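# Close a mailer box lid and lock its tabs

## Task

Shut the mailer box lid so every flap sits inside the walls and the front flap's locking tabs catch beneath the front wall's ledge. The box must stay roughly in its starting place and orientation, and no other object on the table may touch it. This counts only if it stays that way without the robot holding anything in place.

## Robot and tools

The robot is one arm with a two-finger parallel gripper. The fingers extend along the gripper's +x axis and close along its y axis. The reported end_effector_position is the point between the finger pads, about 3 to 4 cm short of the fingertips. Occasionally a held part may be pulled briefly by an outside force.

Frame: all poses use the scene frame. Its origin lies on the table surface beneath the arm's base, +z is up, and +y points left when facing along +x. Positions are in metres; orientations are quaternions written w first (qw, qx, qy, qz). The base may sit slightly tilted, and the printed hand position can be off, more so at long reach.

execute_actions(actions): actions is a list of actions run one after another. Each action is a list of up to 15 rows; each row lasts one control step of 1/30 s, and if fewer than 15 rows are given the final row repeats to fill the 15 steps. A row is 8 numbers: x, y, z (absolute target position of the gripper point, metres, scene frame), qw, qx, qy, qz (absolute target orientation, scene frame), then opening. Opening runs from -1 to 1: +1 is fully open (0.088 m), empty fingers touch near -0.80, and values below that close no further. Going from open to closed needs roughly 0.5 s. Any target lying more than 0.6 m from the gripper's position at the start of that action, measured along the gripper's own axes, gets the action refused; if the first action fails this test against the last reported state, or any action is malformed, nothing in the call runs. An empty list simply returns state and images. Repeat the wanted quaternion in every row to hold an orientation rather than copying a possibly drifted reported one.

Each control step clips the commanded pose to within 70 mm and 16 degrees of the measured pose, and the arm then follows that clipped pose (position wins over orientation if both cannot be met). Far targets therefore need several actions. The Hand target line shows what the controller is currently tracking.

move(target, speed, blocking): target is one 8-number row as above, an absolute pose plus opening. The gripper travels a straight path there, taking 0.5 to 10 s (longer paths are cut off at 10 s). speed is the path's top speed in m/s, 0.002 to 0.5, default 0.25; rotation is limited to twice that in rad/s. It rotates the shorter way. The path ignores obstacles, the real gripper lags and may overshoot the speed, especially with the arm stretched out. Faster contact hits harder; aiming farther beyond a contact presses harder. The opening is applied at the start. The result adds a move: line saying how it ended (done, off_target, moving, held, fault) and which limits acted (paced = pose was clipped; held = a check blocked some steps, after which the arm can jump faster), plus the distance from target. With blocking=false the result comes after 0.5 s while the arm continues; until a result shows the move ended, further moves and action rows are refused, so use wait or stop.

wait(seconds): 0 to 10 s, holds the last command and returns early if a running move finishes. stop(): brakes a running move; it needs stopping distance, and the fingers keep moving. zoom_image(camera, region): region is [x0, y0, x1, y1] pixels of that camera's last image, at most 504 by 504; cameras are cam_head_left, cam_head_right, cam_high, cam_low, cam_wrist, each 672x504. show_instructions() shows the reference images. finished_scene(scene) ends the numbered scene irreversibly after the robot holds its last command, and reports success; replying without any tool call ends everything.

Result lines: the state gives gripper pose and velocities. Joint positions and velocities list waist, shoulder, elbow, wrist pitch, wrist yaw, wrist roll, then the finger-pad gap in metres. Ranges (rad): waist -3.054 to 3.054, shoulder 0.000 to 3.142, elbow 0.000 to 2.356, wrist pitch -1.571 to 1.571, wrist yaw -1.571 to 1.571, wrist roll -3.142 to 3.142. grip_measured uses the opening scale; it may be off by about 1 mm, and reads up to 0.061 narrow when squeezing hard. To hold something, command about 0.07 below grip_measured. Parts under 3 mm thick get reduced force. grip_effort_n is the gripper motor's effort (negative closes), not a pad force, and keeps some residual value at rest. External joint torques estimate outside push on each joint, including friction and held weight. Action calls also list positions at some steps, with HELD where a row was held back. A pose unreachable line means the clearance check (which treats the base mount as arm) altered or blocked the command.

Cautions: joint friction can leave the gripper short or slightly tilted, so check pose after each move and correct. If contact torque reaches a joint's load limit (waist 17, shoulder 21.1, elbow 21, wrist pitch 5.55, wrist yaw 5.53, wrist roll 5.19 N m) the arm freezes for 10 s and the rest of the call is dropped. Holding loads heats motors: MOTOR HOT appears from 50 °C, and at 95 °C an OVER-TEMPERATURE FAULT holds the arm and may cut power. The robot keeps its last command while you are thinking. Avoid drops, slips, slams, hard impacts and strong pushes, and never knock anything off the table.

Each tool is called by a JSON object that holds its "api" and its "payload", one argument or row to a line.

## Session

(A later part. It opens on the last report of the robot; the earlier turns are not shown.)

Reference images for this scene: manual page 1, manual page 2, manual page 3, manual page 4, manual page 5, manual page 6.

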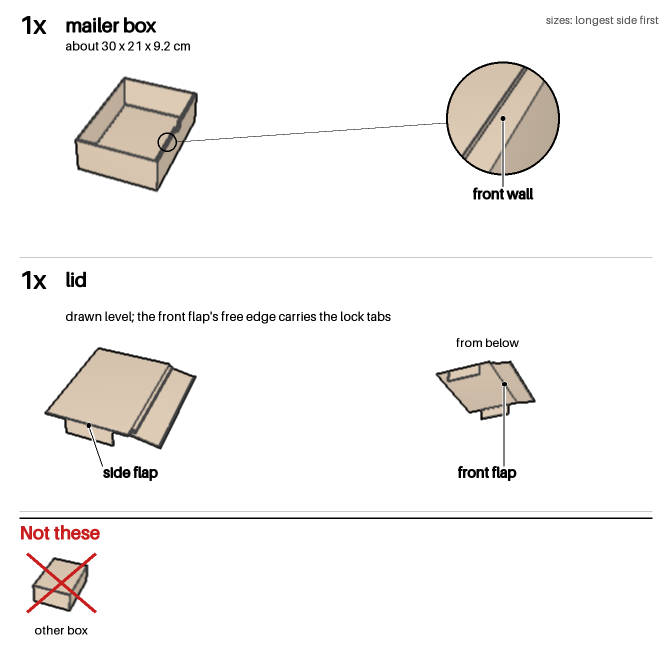

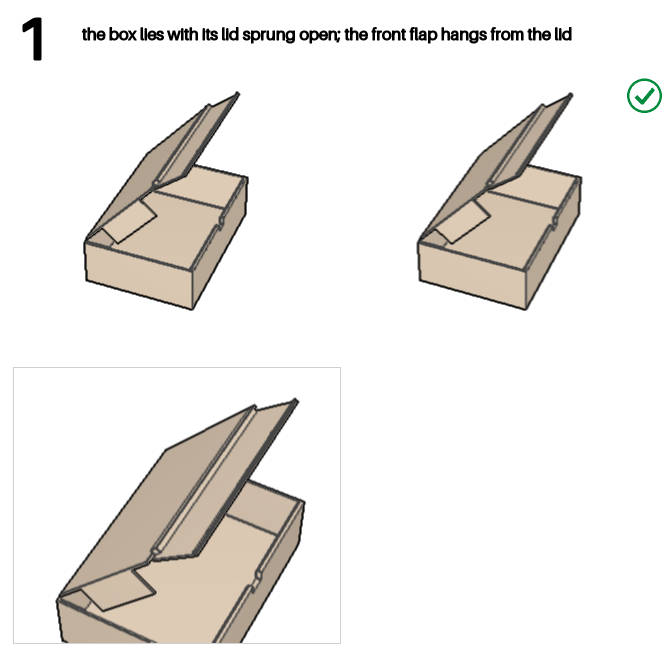

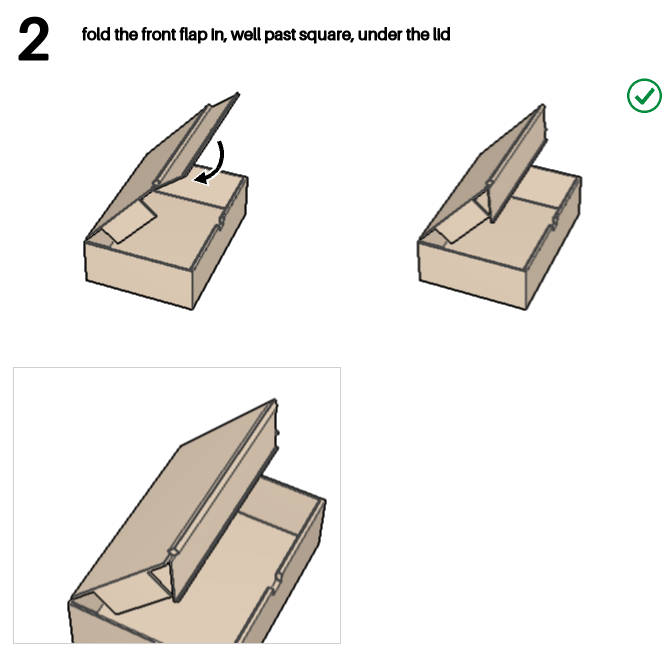

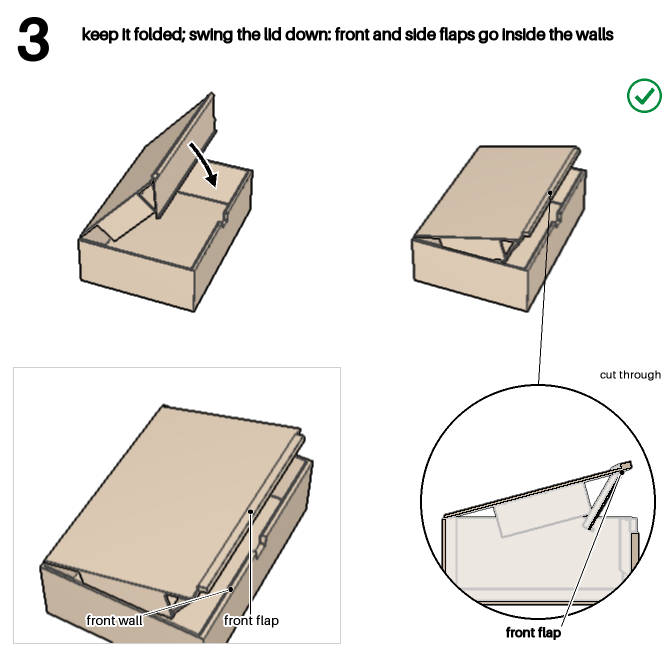

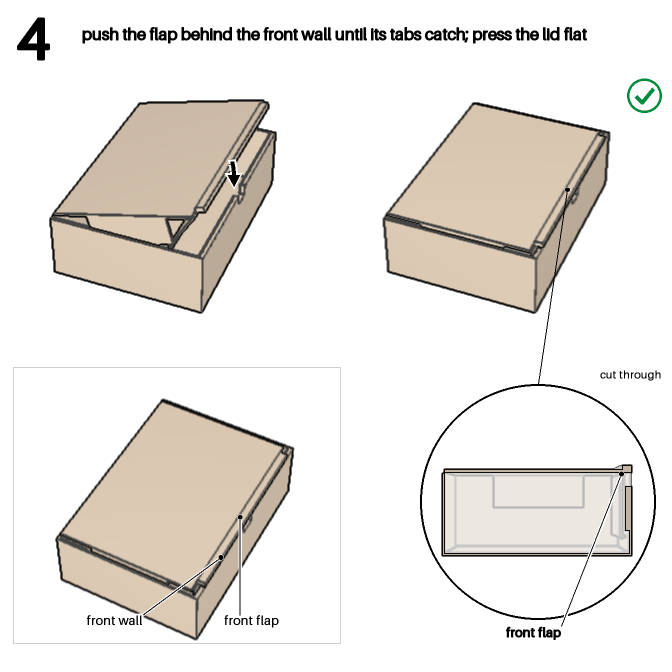

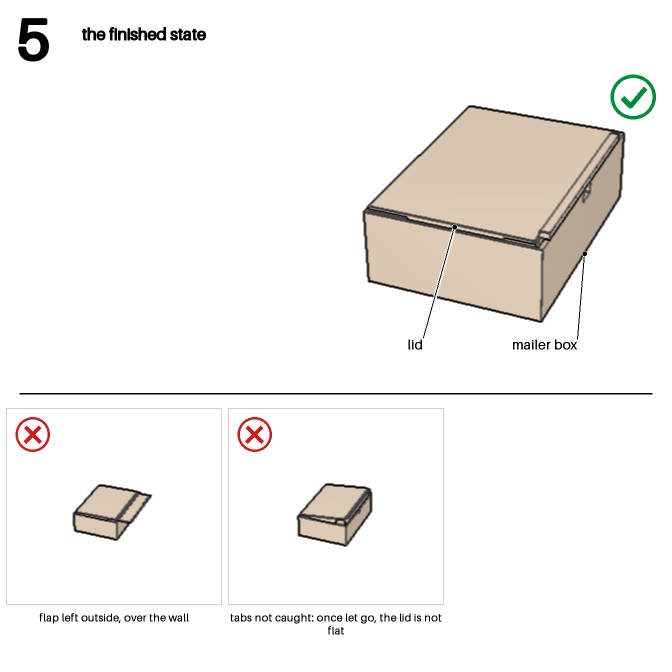

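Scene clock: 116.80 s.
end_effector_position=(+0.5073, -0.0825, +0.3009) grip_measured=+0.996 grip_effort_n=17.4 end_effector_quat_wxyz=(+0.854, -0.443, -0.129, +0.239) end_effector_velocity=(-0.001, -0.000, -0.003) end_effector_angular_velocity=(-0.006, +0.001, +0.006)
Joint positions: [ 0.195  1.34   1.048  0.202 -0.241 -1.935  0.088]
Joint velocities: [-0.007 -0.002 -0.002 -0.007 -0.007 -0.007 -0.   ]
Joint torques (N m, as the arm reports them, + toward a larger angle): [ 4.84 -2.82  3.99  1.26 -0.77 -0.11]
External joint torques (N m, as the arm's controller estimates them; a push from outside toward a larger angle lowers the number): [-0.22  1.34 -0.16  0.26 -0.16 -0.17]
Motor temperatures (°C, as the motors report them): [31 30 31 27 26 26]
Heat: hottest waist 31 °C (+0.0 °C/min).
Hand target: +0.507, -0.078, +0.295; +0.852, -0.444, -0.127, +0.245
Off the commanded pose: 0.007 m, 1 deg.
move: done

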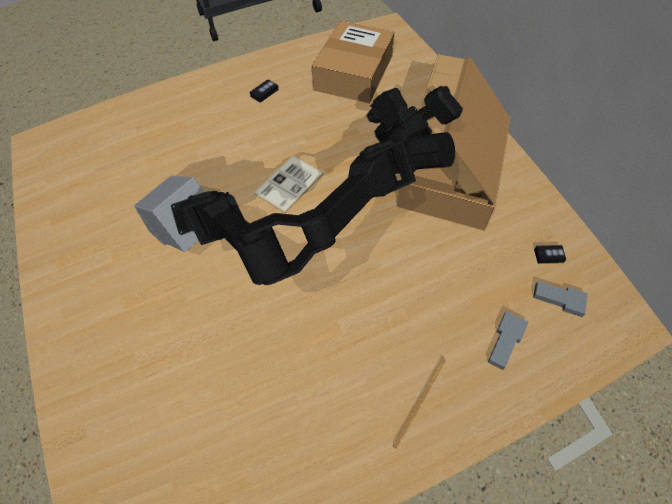

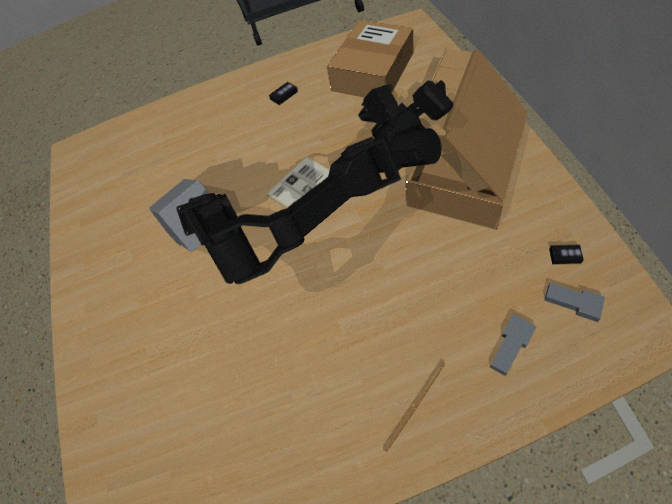

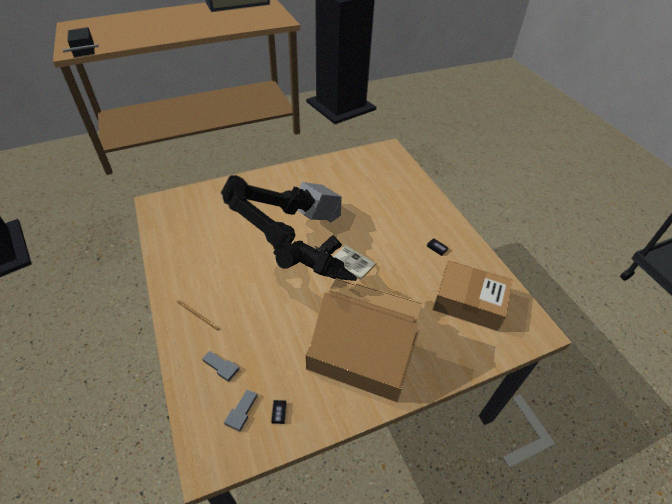

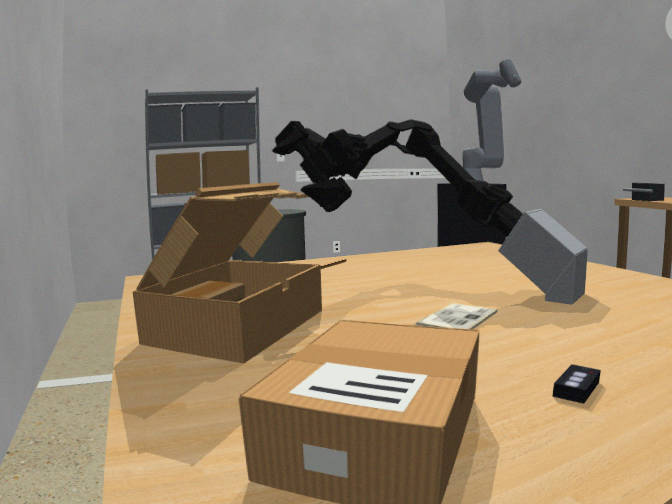

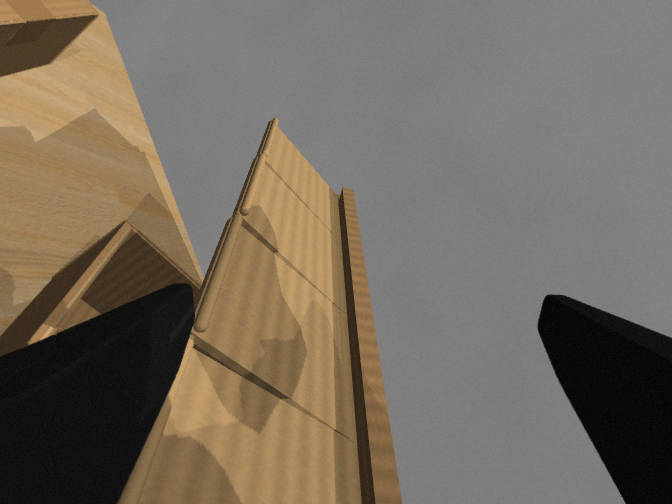

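{"api": "move", "payload": {
  "target": [0.48,-0.07,0.37,0.852,-0.444,-0.127,0.245,1],
  "speed": 0.08
}}

{"api": "move", "payload": {
  "target": [0.49,-0.13,0.39,0.91,0.161,0.067,0.377,1]
}}

{"api": "move", "payload": {
  "target": [0.534,-0.141,0.33,0.91,0.161,0.067,0.377,1],
  "speed": 0.08
}}

Scene clock: 132.27 s.
end_effector_position=(+0.4797, -0.0663, +0.3678) grip_measured=+0.996 grip_effort_n=17.4 end_effector_quat_wxyz=(+0.850, -0.445, -0.130, +0.249) end_effector_velocity=(-0.003, +0.003, +0.002) end_effector_angular_velocity=(-0.008, -0.004, +0.009)
Joint positions: [ 0.451  1.259  1.074  0.078  0.01  -1.918  0.088]
Joint velocities: [ 0.012 -0.002 -0.002 -0.007  0.007 -0.007 -0.   ]
Joint torques (N m, as the arm reports them, + toward a larger angle): [ 4.86 -2.45  5.91  0.89 -0.42  0.23]
External joint torques (N m, as the arm's controller estimates them; a push from outside toward a larger angle lowers the number): [ 0.23 -0.14  1.67 -0.17  0.17  0.17]
Motor temperatures (°C, as the motors report them): [31 30 31 28 26 26]
Heat: hottest waist 31 °C (+0.0 °C/min).
Hand target: +0.480, -0.070, +0.370; +0.852, -0.444, -0.127, +0.245
Off the commanded pose: 0.004 m, 1 deg.
move: done

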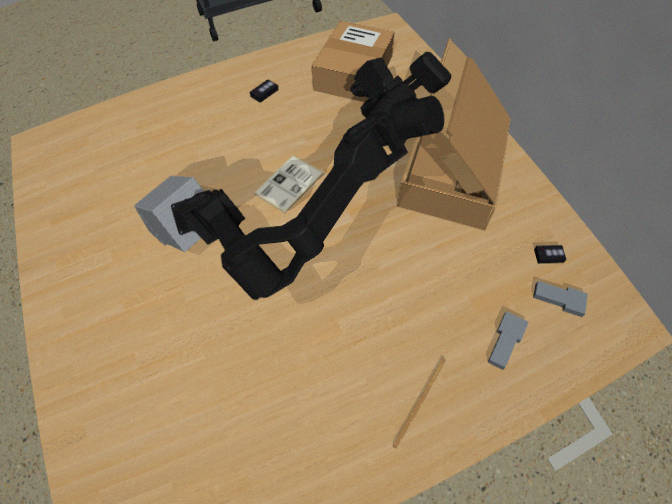

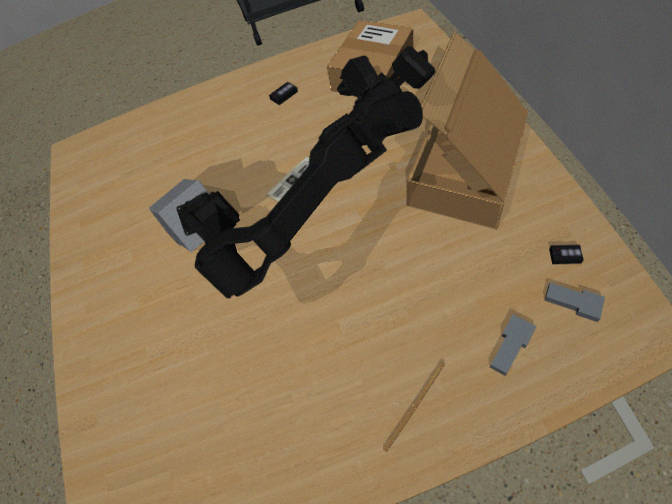

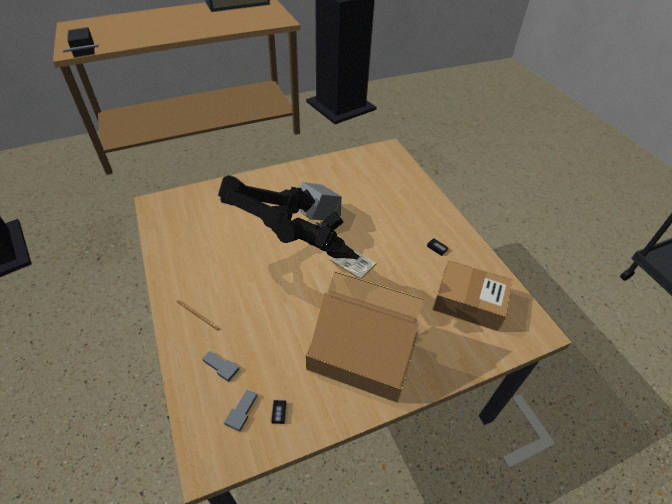

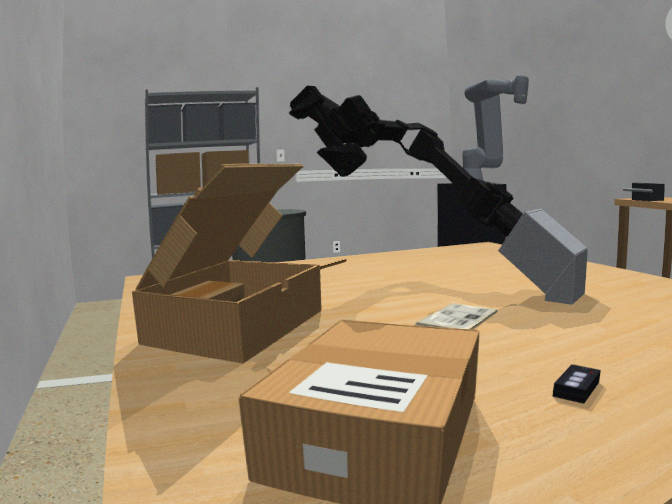

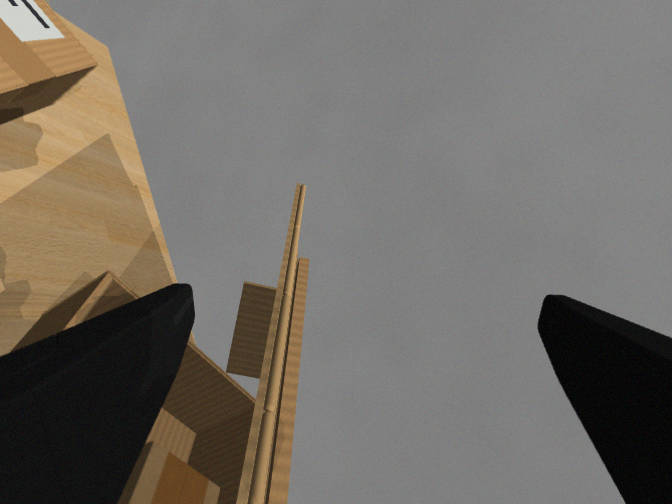

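Scene clock: 135.43 s.
end_effector_position=(+0.4884, -0.1306, +0.3911) grip_measured=+0.996 grip_effort_n=17.0 end_effector_quat_wxyz=(+0.911, +0.158, +0.064, +0.375) end_effector_velocity=(-0.002, +0.003, -0.002) end_effector_angular_velocity=(+0.015, +0.025, +0.021)
Joint positions: [ 0.314  1.319  1.533 -0.502 -0.246 -0.658  0.088]
Joint velocities: [-0.002  0.002  0.002 -0.022 -0.007  0.022 -0.   ]
Joint torques (N m, as the arm reports them, + toward a larger angle): [ 4.43 -2.01  5.57  0.82 -0.85  0.14]
External joint torques (N m, as the arm's controller estimates them; a push from outside toward a larger angle lowers the number): [-0.06  1.13  1.64 -0.15 -0.23  0.15]
Motor temperatures (°C, as the motors report them): [31 29 31 28 26 26]
Heat: hottest waist 31 °C (+0.0 °C/min).
Hand target: +0.490, -0.130, +0.390; +0.910, +0.161, +0.067, +0.377
Off the commanded pose: 0.002 m, 0 deg.
move: done

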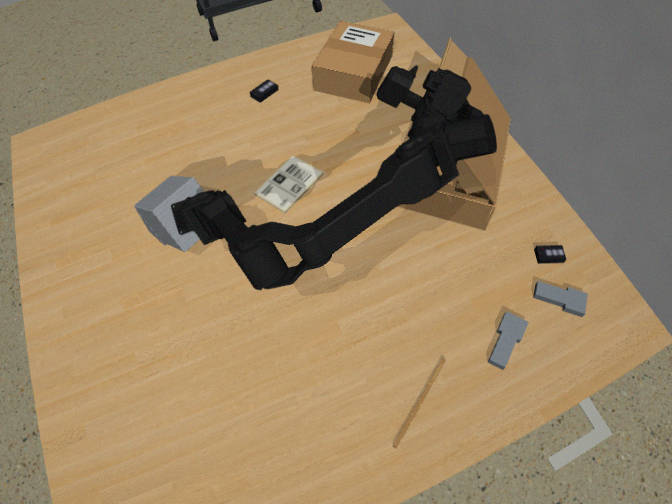

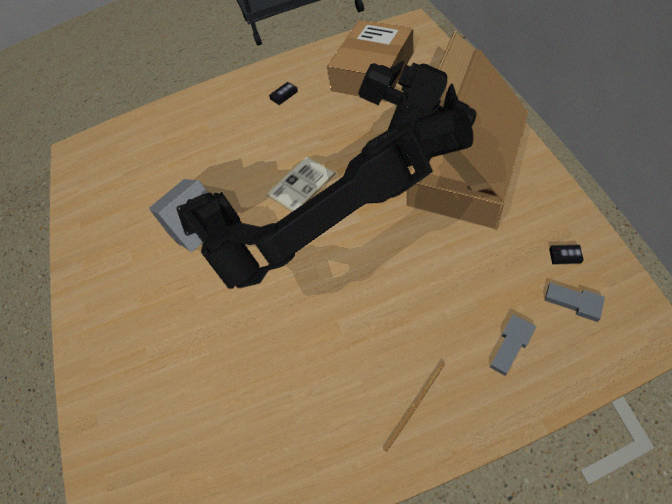

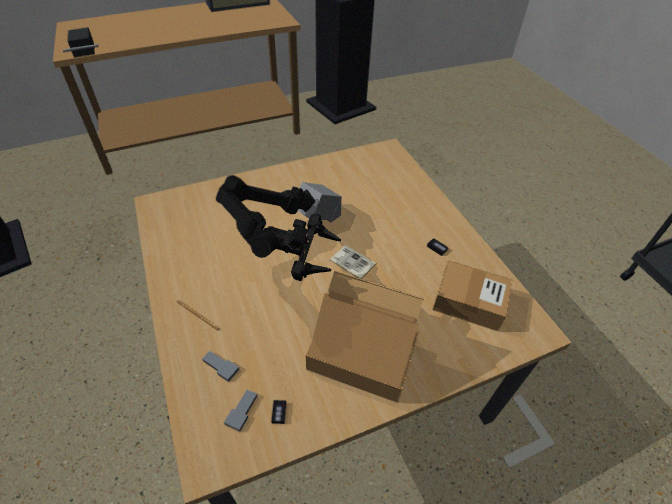

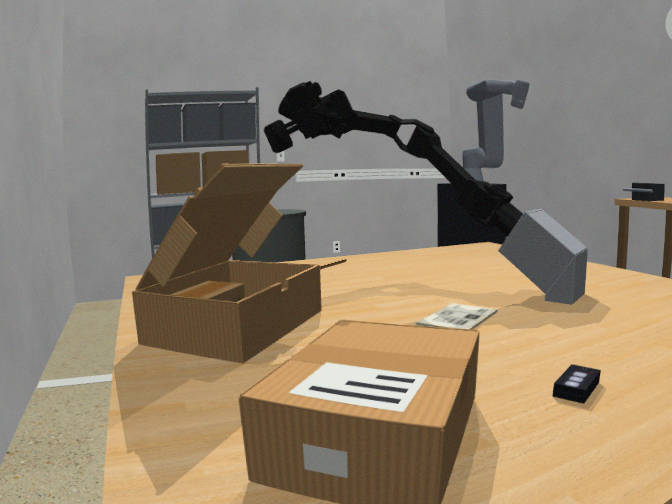

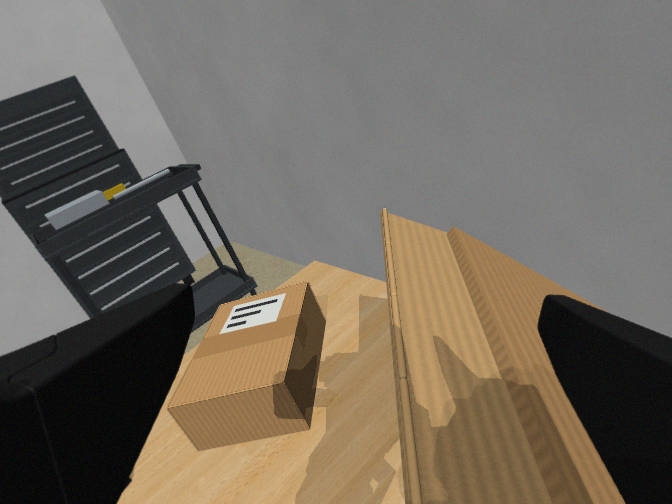

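Scene clock: 136.77 s.
end_effector_position=(+0.5309, -0.1415, +0.3324) grip_measured=+0.996 grip_effort_n=17.0 end_effector_quat_wxyz=(+0.910, +0.162, +0.067, +0.377) end_effector_velocity=(-0.002, -0.001, -0.002) end_effector_angular_velocity=(-0.003, +0.009, +0.017)
Joint positions: [ 0.098  1.464  1.611 -0.462 -0.453 -0.718  0.088]
Joint velocities: [-0.007  0.002  0.017 -0.037 -0.007 -0.007 -0.   ]
Joint torques (N m, as the arm reports them, + toward a larger angle): [ 5.29 -3.77  6.03  1.08 -0.89 -0.16]
External joint torques (N m, as the arm's controller estimates them; a push from outside toward a larger angle lowers the number): [-0.06  1.66  1.84  0.24 -0.24 -0.15]
Motor temperatures (°C, as the motors report them): [32 29 31 28 26 26]
Heat: hottest waist 32 °C (+1.0 °C/min).
Hand target: +0.534, -0.141, +0.330; +0.910, +0.161, +0.067, +0.377
Off the commanded pose: 0.004 m, 0 deg.
move: done

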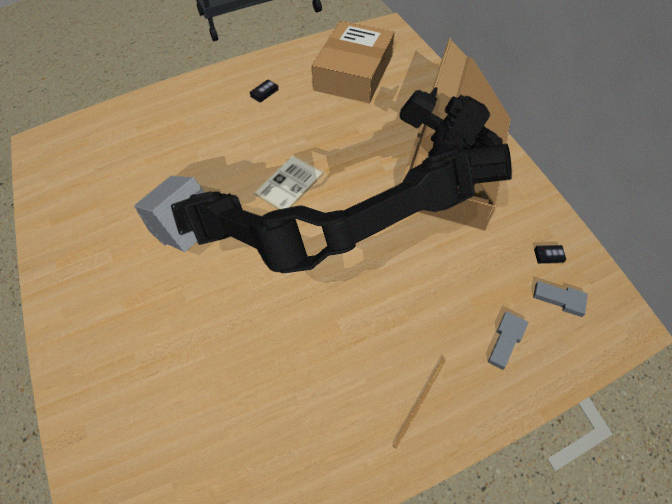

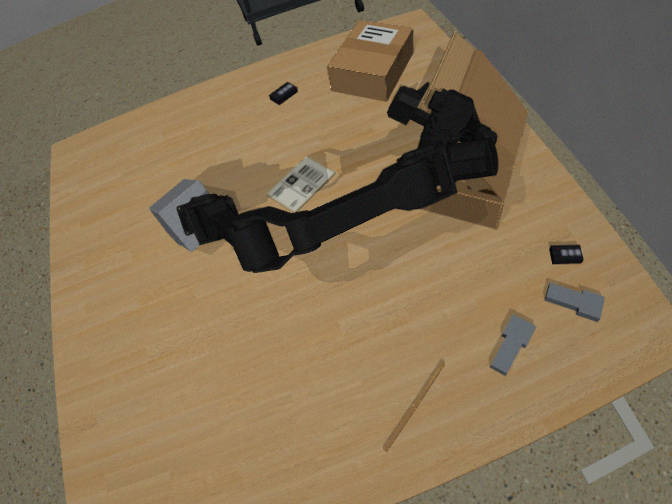

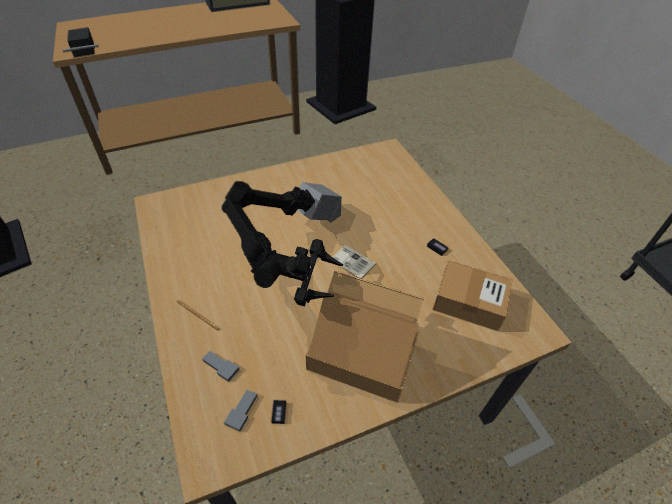

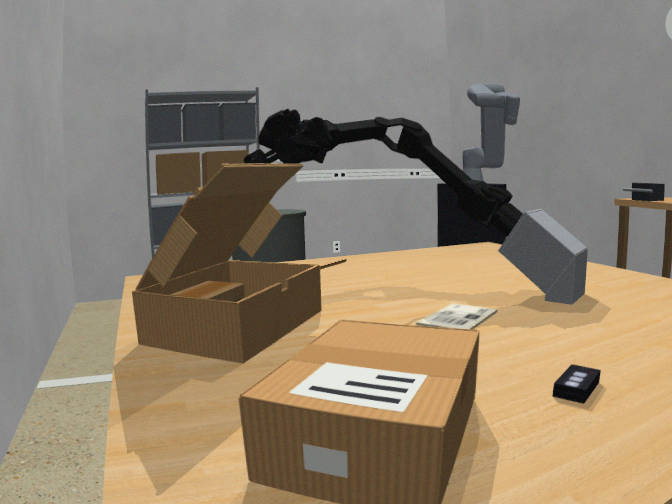

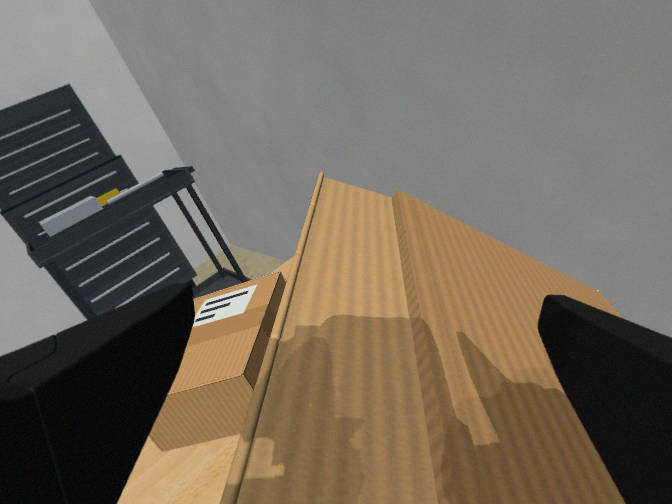

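{"api": "move", "payload": {
  "target": [0.513,-0.134,0.283,0.923,0.163,0.061,0.345,1],
  "speed": 0.04
}}

Scene clock: 142.13 s.
end_effector_position=(+0.5150, -0.1330, +0.2836) grip_measured=+0.996 grip_effort_n=17.0 end_effector_quat_wxyz=(+0.922, +0.164, +0.063, +0.346) end_effector_velocity=(-0.003, -0.001, +0.003) end_effector_angular_velocity=(+0.006, -0.022, +0.004)
Joint positions: [-0.003  1.387  1.336 -0.214 -0.516 -0.719  0.088]
Joint velocities: [-0.002 -0.012 -0.012  0.007 -0.022 -0.007 -0.   ]
Joint torques (N m, as the arm reports them, + toward a larger angle): [ 5.   -5.8   4.25  1.03 -0.88 -0.11]
External joint torques (N m, as the arm's controller estimates them; a push from outside toward a larger angle lowers the number): [-0.02  0.02 -0.11  0.16 -0.22 -0.1 ]
Motor temperatures (°C, as the motors report them): [32 30 31 28 26 26]
Heat: hottest waist 32 °C (+0.0 °C/min).
Hand target: +0.513, -0.134, +0.283; +0.922, +0.163, +0.061, +0.345
Off the commanded pose: 0.002 m, 0 deg.
move: done

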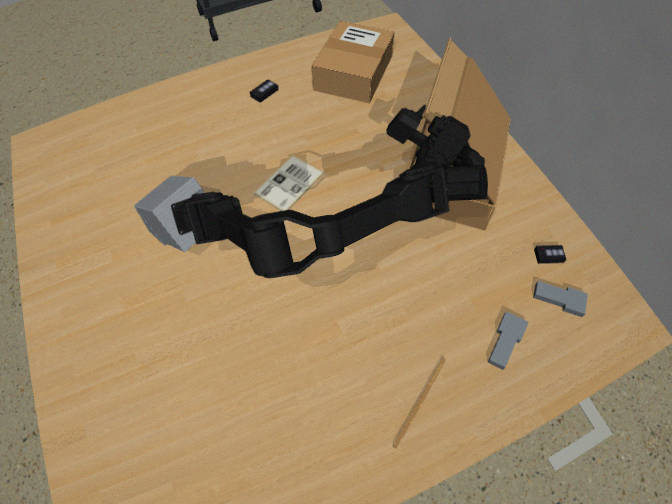

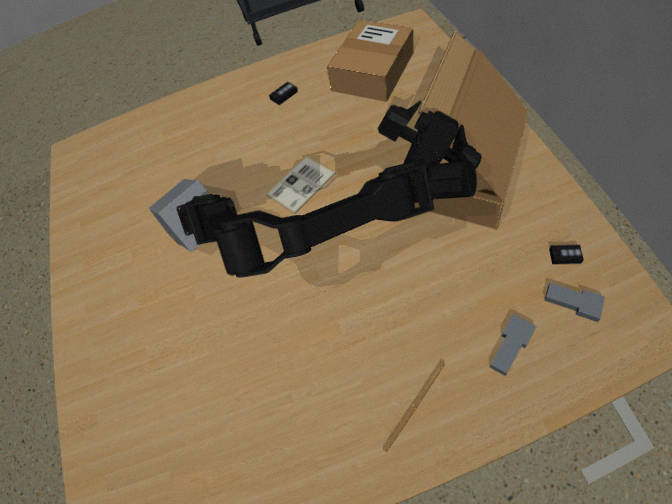

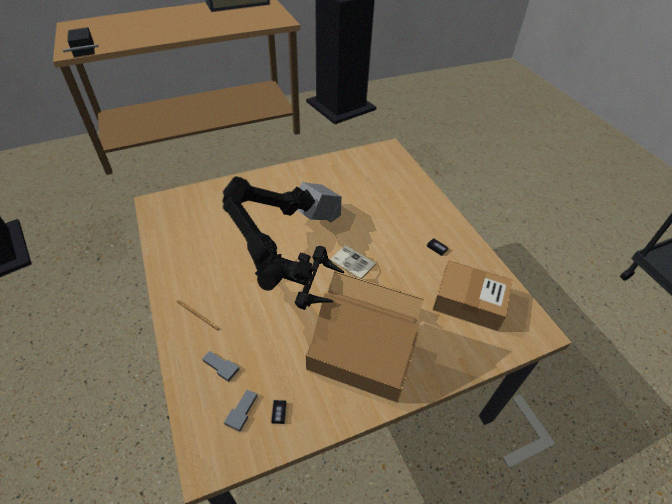

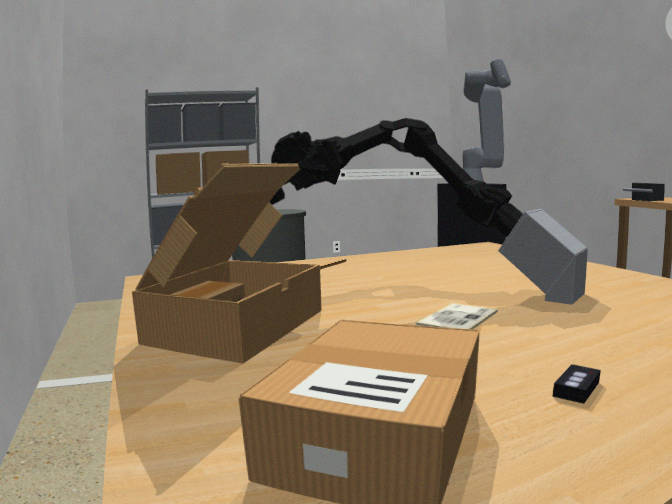

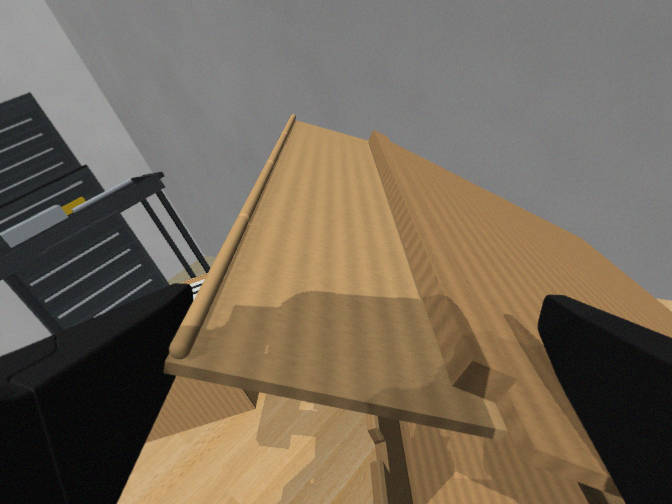

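{"api": "move", "payload": {
  "target": [0.527,-0.118,0.285,0.923,0.163,0.061,0.345,1],
  "speed": 0.03
}}

{"api": "move", "payload": {
  "target": [0.537,-0.129,0.27,0.923,0.163,0.061,0.345,1],
  "speed": 0.02
}}

Scene clock: 149.50 s.
end_effector_position=(+0.5241, -0.1193, +0.2868) grip_measured=+0.996 grip_effort_n=17.0 end_effector_quat_wxyz=(+0.922, +0.162, +0.058, +0.346) end_effector_velocity=(+0.001, -0.001, +0.006) end_effector_angular_velocity=(+0.007, -0.029, +0.003)
Joint positions: [ 0.035  1.422  1.338 -0.171 -0.485 -0.714  0.088]
Joint velocities: [ 0.002  0.002  0.007  0.007 -0.022 -0.007  0.   ]
Joint torques (N m, as the arm reports them, + toward a larger angle): [ 5.64 -3.91  5.86  1.08 -0.49  0.12]
External joint torques (N m, as the arm's controller estimates them; a push from outside toward a larger angle lowers the number): [0.35 1.81 1.54 0.19 0.16 0.13]
Motor temperatures (°C, as the motors report them): [32 30 31 28 26 26]
Heat: hottest waist 32 °C (+1.0 °C/min).
Hand target: +0.527, -0.118, +0.285; +0.922, +0.163, +0.061, +0.345
Off the commanded pose: 0.004 m, 0 deg.
move: done

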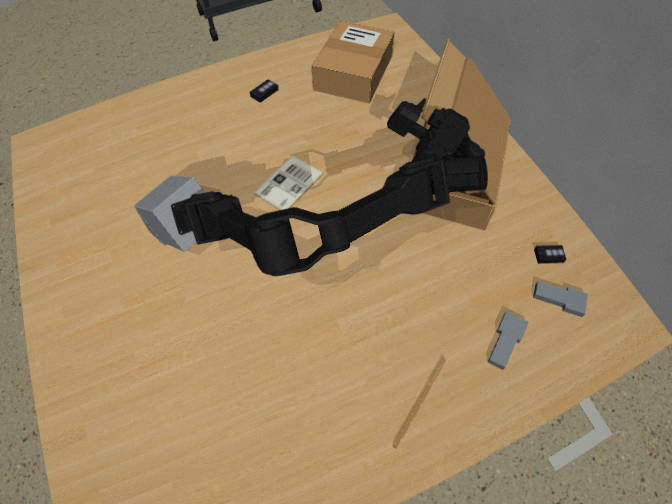

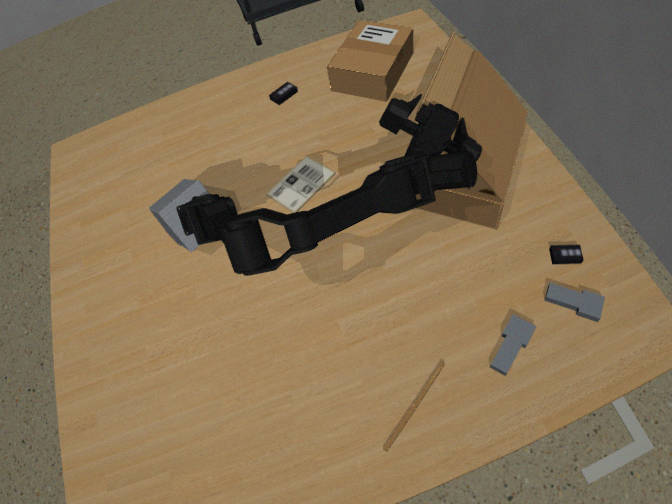

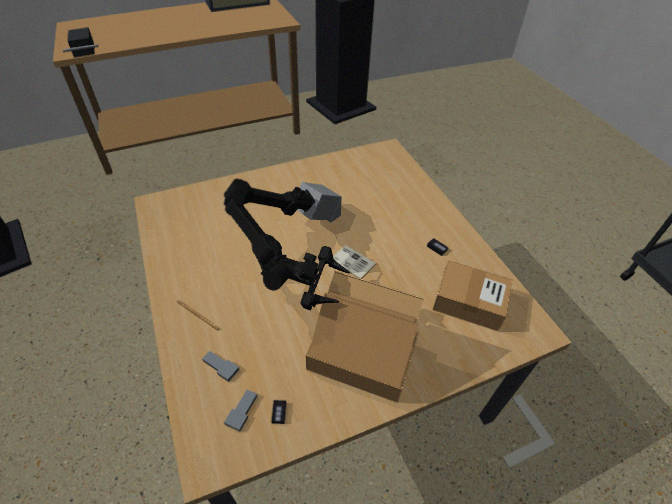

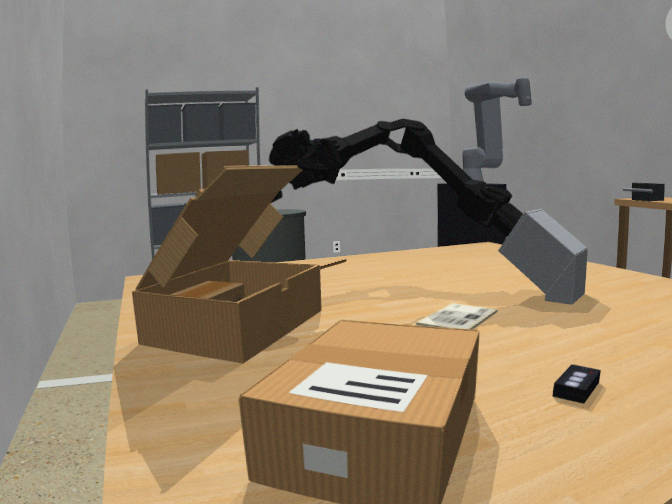

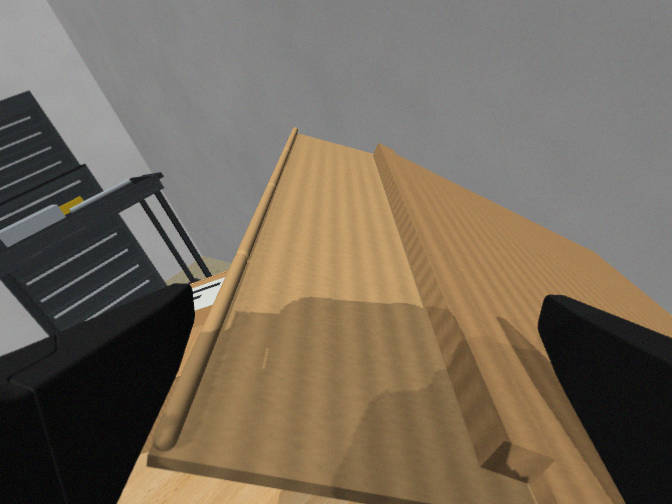

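Scene clock: 150.97 s.
end_effector_position=(+0.5345, -0.1292, +0.2751) grip_measured=+0.996 grip_effort_n=17.0 end_effector_quat_wxyz=(+0.922, +0.164, +0.057, +0.345) end_effector_velocity=(-0.005, +0.005, -0.001) end_effector_angular_velocity=(+0.017, -0.000, +0.041)
Joint positions: [-0.013  1.465  1.39  -0.181 -0.534 -0.722  0.088]
Joint velocities: [-0.007  0.002  0.002 -0.037 -0.037 -0.007 -0.   ]
Joint torques (N m, as the arm reports them, + toward a larger angle): [ 5.12 -4.11  6.01  0.75 -0.7  -0.15]
External joint torques (N m, as the arm's controller estimates them; a push from outside toward a larger angle lowers the number): [-0.37  1.96  1.84 -0.06 -0.04 -0.13]
Motor temperatures (°C, as the motors report them): [32 30 31 28 26 26]
Heat: hottest waist 32 °C (+1.0 °C/min).
Hand target: +0.537, -0.129, +0.270; +0.922, +0.163, +0.061, +0.345
Off the commanded pose: 0.006 m, 1 deg.
move: done

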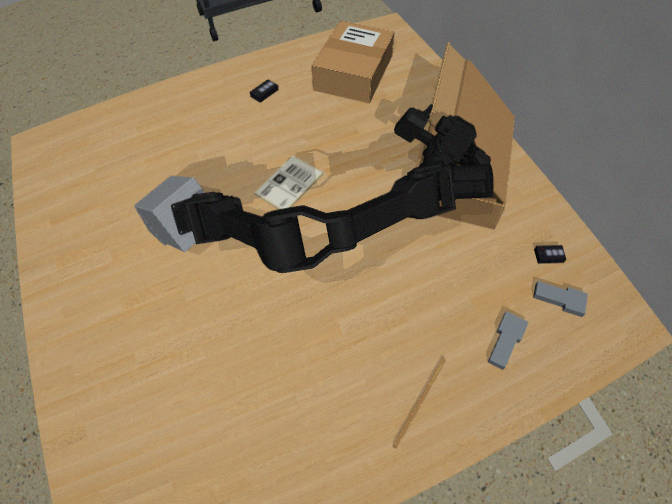

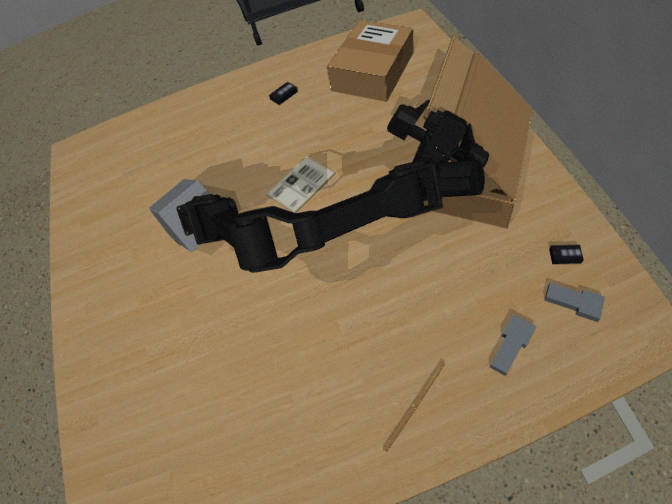

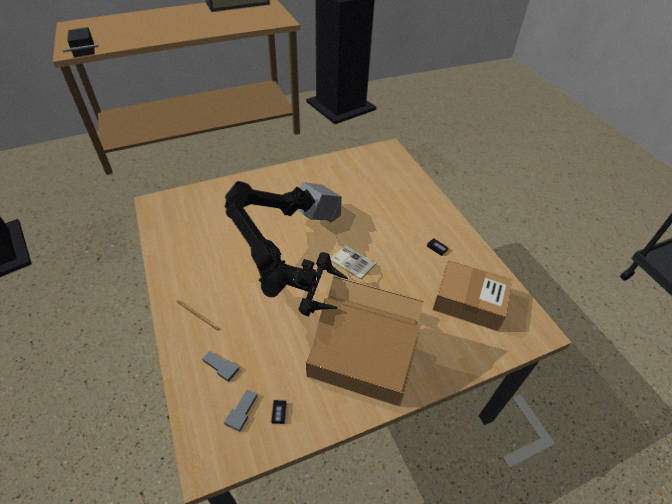

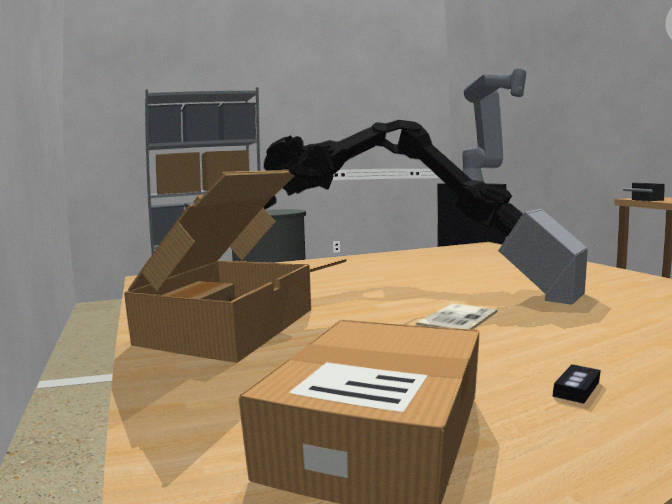

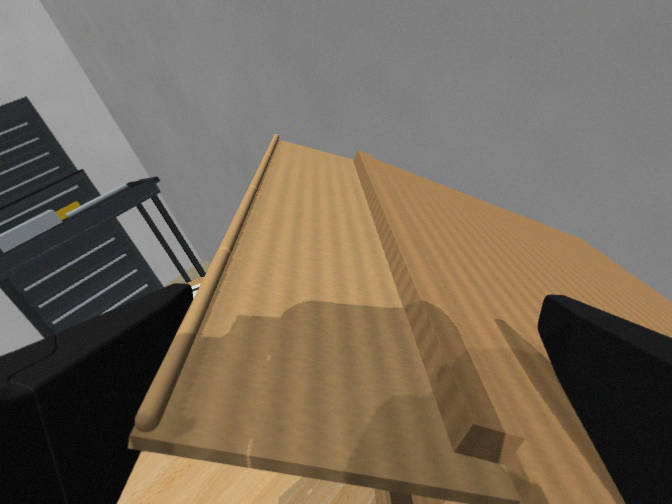

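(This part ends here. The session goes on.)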